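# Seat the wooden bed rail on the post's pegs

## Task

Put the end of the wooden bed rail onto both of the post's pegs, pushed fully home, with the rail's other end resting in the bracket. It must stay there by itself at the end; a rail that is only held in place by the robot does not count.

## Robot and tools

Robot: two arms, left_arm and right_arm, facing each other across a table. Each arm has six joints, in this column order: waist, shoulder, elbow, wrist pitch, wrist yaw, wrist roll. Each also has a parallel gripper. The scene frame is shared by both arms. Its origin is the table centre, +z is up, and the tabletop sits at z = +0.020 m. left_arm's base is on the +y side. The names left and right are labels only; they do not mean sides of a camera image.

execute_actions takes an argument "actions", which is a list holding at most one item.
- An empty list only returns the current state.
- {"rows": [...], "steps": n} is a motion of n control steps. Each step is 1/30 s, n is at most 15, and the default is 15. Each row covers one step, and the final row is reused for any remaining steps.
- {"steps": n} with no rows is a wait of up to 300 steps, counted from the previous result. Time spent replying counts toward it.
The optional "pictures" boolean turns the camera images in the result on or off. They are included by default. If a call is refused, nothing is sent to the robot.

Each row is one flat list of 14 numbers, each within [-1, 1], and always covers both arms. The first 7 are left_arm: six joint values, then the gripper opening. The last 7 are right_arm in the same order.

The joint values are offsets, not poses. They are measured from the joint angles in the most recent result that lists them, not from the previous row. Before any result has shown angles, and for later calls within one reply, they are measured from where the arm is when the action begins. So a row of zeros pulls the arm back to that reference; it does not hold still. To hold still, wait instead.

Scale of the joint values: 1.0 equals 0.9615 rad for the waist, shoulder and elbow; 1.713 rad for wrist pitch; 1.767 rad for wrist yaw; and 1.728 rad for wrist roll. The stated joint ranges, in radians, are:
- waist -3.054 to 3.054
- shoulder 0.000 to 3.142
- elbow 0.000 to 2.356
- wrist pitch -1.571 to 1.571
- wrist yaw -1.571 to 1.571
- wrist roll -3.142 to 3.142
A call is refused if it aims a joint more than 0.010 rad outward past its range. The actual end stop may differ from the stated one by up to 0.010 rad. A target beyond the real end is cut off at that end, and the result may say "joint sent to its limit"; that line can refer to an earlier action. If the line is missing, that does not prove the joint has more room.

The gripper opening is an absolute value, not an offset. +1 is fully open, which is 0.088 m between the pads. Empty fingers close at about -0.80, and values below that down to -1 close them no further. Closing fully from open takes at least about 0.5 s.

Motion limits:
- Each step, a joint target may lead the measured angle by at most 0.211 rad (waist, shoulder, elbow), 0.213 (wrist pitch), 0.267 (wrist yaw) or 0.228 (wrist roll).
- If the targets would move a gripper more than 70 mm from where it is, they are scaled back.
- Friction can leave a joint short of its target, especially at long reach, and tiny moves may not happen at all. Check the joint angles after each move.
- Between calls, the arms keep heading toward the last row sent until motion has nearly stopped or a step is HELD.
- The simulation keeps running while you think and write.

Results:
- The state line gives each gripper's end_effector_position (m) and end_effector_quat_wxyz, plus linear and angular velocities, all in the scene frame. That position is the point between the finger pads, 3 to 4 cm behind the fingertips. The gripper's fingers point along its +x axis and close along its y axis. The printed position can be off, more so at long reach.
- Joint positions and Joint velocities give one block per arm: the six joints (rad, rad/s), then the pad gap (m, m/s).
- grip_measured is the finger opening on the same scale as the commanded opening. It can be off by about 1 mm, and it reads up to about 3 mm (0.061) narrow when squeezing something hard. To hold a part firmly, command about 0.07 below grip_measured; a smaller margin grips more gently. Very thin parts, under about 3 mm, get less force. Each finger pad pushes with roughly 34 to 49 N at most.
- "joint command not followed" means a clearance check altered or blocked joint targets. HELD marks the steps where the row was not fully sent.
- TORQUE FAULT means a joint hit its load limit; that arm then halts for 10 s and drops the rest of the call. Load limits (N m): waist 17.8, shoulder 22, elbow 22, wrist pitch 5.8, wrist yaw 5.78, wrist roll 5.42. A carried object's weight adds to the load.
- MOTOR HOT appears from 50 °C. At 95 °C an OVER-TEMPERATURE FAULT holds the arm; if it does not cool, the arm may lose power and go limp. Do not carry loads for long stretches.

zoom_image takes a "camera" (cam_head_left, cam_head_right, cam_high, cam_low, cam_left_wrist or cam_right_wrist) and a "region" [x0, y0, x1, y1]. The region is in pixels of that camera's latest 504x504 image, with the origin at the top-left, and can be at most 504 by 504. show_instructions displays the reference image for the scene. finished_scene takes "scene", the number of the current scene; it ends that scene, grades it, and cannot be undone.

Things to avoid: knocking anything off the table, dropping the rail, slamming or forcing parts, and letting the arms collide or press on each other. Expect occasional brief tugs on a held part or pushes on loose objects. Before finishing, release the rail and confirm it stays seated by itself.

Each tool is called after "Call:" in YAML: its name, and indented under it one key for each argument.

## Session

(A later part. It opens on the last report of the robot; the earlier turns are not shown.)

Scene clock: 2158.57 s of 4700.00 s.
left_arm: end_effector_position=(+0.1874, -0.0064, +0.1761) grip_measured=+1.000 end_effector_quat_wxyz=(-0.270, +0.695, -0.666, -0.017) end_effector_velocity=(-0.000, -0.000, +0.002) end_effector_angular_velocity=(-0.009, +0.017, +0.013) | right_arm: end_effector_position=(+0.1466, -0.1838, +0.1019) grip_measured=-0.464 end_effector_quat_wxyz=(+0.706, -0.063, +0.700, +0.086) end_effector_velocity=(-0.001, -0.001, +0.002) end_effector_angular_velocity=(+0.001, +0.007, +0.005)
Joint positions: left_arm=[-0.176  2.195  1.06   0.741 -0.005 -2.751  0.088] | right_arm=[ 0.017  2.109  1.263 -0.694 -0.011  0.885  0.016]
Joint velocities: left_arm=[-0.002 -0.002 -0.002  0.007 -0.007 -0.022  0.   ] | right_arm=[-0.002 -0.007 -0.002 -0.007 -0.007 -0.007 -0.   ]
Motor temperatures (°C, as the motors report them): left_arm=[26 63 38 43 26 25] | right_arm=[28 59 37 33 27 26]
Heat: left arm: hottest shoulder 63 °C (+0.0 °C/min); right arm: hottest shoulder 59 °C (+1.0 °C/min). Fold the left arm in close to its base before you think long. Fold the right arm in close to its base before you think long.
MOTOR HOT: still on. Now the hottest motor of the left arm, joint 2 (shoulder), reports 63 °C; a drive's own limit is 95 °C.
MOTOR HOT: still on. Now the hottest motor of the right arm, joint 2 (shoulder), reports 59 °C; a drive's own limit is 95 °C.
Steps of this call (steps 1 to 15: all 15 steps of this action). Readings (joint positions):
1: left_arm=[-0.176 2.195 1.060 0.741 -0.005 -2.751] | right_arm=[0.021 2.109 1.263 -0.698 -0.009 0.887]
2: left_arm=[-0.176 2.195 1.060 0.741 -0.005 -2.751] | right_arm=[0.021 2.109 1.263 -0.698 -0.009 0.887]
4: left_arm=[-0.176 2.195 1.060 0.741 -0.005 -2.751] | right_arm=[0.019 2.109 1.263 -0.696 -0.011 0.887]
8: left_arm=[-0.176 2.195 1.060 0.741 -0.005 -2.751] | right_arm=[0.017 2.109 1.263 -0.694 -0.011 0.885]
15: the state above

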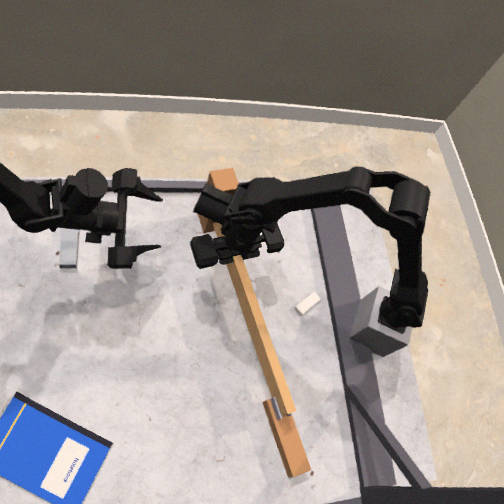

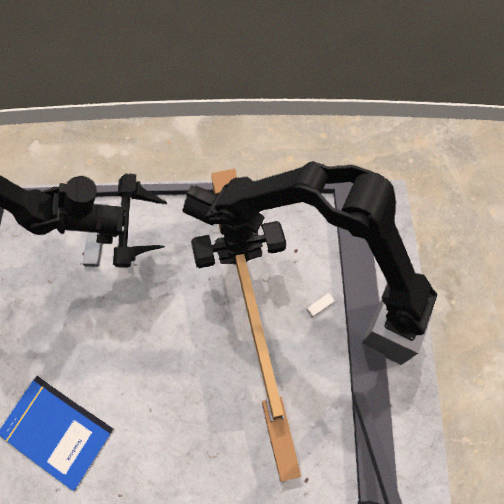

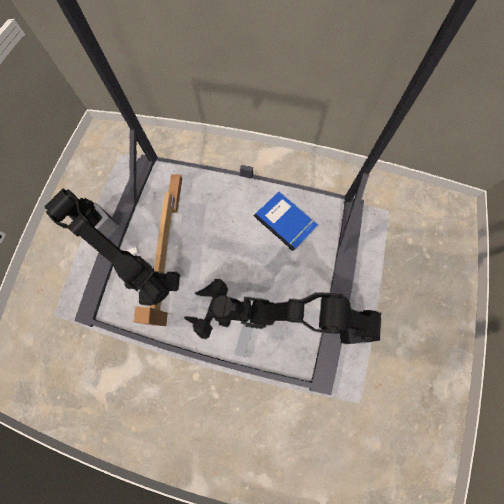

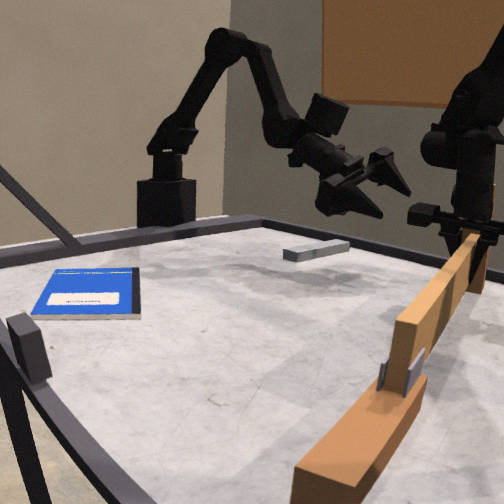

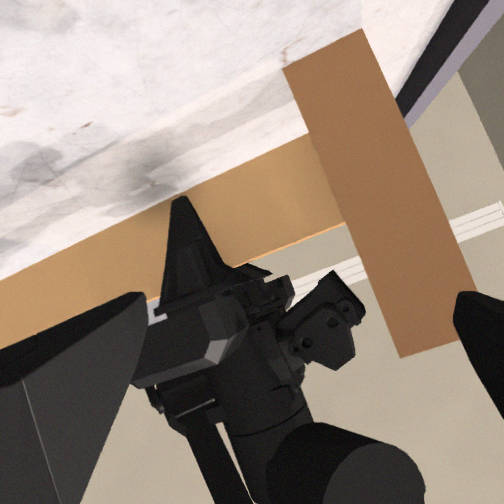

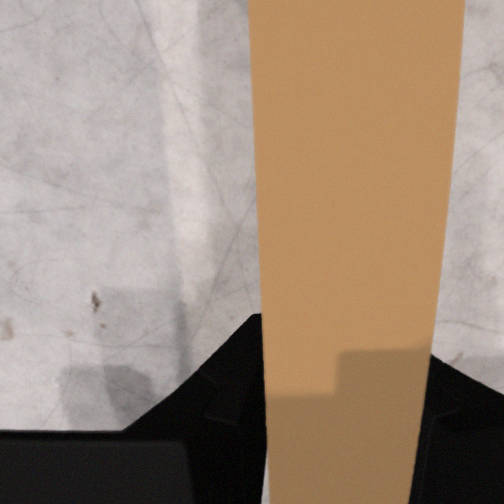

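Seated. Release.

Call:
execute_actions:
  actions:
    - {"rows":[[0,0,0,0,0,0,1,0,0,0.008,0,0.004,0,1]]}
  pictures: false

Call:
execute_actions:
  actions:
    - {"rows":[[0,0,0,0,0,0,1,0,-0.2,0,0,0,0,1]]}

Call:
zoom_image:
  camera: "cam_left_wrist"
  region: [260,140,360,250]

Scene clock: 2161.07 s of 4700.00 s.
left_arm: end_effector_position=(+0.1874, -0.0064, +0.1761) grip_measured=+1.000 end_effector_quat_wxyz=(-0.270, +0.695, -0.666, -0.017) end_effector_velocity=(-0.000, +0.001, -0.004) end_effector_angular_velocity=(+0.012, +0.005, +0.007) | right_arm: end_effector_position=(+0.1478, -0.1843, +0.1019) grip_measured=+0.991 end_effector_quat_wxyz=(+0.708, -0.064, +0.698, +0.084) end_effector_velocity=(-0.005, +0.000, +0.000) end_effector_angular_velocity=(+0.003, +0.023, +0.010)
Joint positions: left_arm=[-0.176  2.195  1.06   0.741 -0.005 -2.751  0.088] | right_arm=[ 0.017  2.109  1.263 -0.694 -0.005  0.885  0.088]
Joint velocities: left_arm=[-0.002  0.002 -0.002 -0.007 -0.007 -0.007  0.   ] | right_arm=[ 0.002 -0.002 -0.002 -0.007 -0.022 -0.007  0.014]
Motor temperatures (°C, as the motors report them): left_arm=[26 63 38 43 26 25] | right_arm=[28 59 37 33 27 26]
Heat: left arm: hottest shoulder 63 °C (+0.0 °C/min); right arm: hottest shoulder 59 °C (+1.0 °C/min). Fold the left arm in close to its base before you think long. Fold the right arm in close to its base before you think long.
MOTOR HOT: still on. Now the hottest motor of the left arm, joint 2 (shoulder), reports 63 °C; a drive's own limit is 95 °C.
MOTOR HOT: still on. Now the hottest motor of the right arm, joint 2 (shoulder), reports 59 °C; a drive's own limit is 95 °C.
Steps of this call (steps 1 to 15: the robot went on to your last target; steps 16 to 60: nothing new was sent; steps 61 to 75: all 15 steps of this action). Readings (joint positions):
61: left_arm=[-0.176 2.195 1.060 0.741 -0.005 -2.751] | right_arm=[0.017 2.109 1.263 -0.694 -0.009 0.885]
62: left_arm=[-0.176 2.195 1.060 0.741 -0.005 -2.751] | right_arm=[0.017 2.109 1.263 -0.694 -0.005 0.885]
64: left_arm=[-0.176 2.195 1.060 0.741 -0.005 -2.751] | right_arm=[0.017 2.109 1.263 -0.694 -0.005 0.885]
68: left_arm=[-0.176 2.195 1.060 0.741 -0.005 -2.751] | right_arm=[0.017 2.109 1.263 -0.694 -0.005 0.885]
75: the state above

Scene clock: 2161.57 s of 4700.00 s.
left_arm: end_effector_position=(+0.1874, -0.0064, +0.1761) grip_measured=+1.000 end_effector_quat_wxyz=(-0.270, +0.695, -0.666, -0.017) end_effector_velocity=(+0.002, +0.002, +0.000) end_effector_angular_velocity=(-0.003, +0.004, +0.012) | right_arm: end_effector_position=(+0.1576, -0.1653, +0.1739) grip_measured=+1.000 end_effector_quat_wxyz=(+0.742, -0.004, +0.655, +0.143) end_effector_velocity=(-0.003, -0.001, -0.000) end_effector_angular_velocity=(+0.001, +0.018, +0.024)
Joint positions: left_arm=[-0.176  2.195  1.06   0.741 -0.005 -2.751  0.088] | right_arm=[ 0.017  1.914  1.269 -0.694 -0.005  0.885  0.088]
Joint velocities: left_arm=[ 0.002 -0.002 -0.007  0.007 -0.007 -0.007  0.   ] | right_arm=[-0.002 -0.002 -0.002 -0.007 -0.022 -0.022  0.   ]
Motor temperatures (°C, as the motors report them): left_arm=[26 63 38 43 26 25] | right_arm=[28 59 37 33 27 26]
Heat: left arm: hottest shoulder 63 °C (+0.0 °C/min); right arm: hottest shoulder 59 °C (+1.0 °C/min). Fold the left arm in close to its base before you think long. Fold the right arm in close to its base before you think long.
MOTOR HOT: still on. Now the hottest motor of the left arm, joint 2 (shoulder), reports 63 °C; a drive's own limit is 95 °C.
MOTOR HOT: still on. Now the hottest motor of the right arm, joint 2 (shoulder), reports 59 °C; a drive's own limit is 95 °C.
Steps of this call (steps 1 to 15: all 15 steps of this action). Readings (joint positions):
1: left_arm=[-0.176 2.195 1.060 0.741 -0.005 -2.751] | right_arm=[0.017 2.085 1.262 -0.693 -0.005 0.885]
2: left_arm=[-0.176 2.195 1.060 0.741 -0.005 -2.751] | right_arm=[0.017 2.060 1.257 -0.701 -0.005 0.885]
4: left_arm=[-0.176 2.195 1.060 0.741 -0.005 -2.751] | right_arm=[0.017 1.994 1.257 -0.694 -0.005 0.885]
8: left_arm=[-0.176 2.195 1.060 0.741 -0.005 -2.751] | right_arm=[0.017 1.915 1.270 -0.691 -0.005 0.885]
15: the state above

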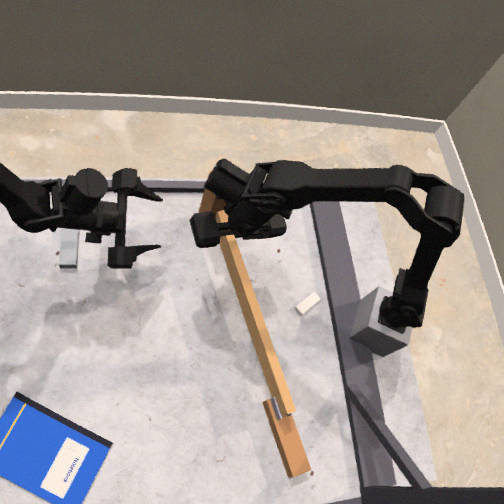

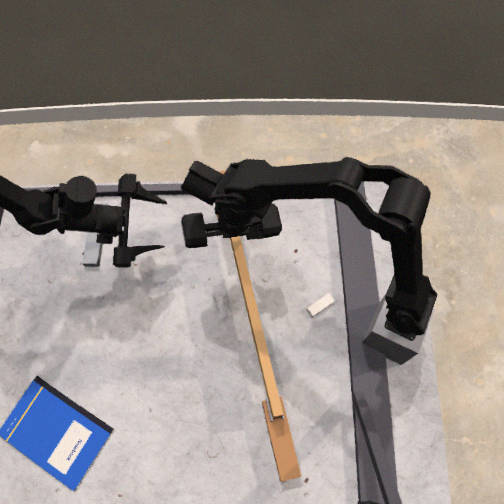

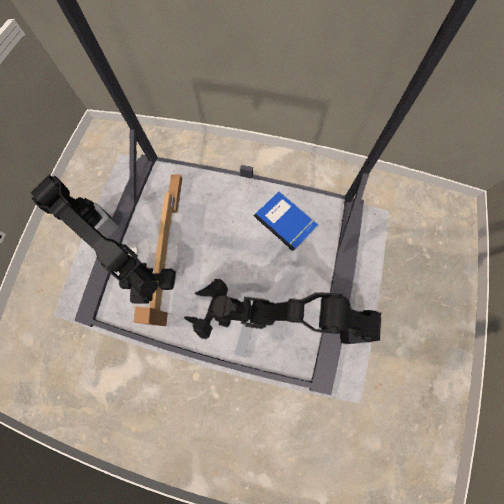

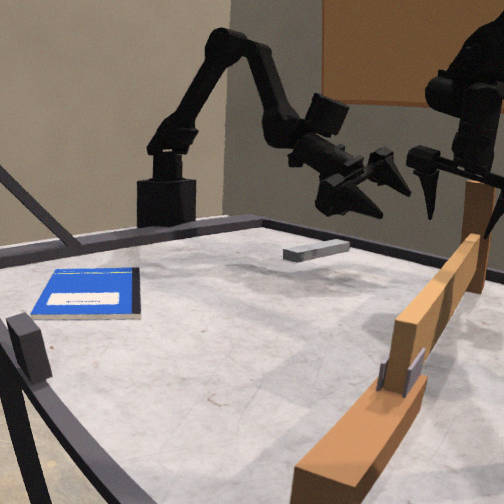

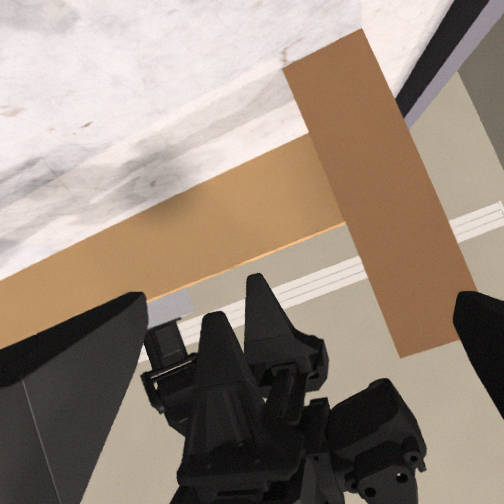

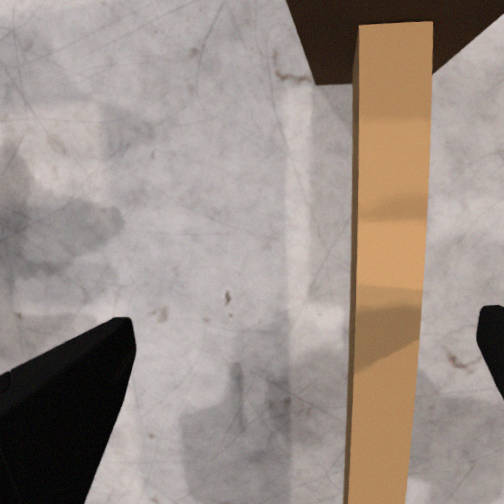

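Region (260, 140, 360, 250) of cam_left_wrist's 504x504 image, scaled by 4.582, with more detail than that image has; it fills the left 458 columns of this view, and the rest is white.

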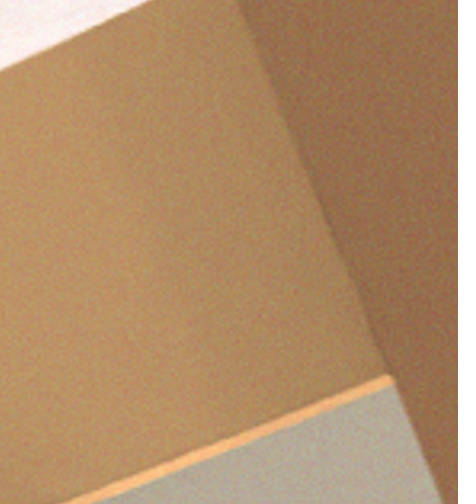

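Call:
finished_scene:
  scene: 2

The scene is finished: the task was done.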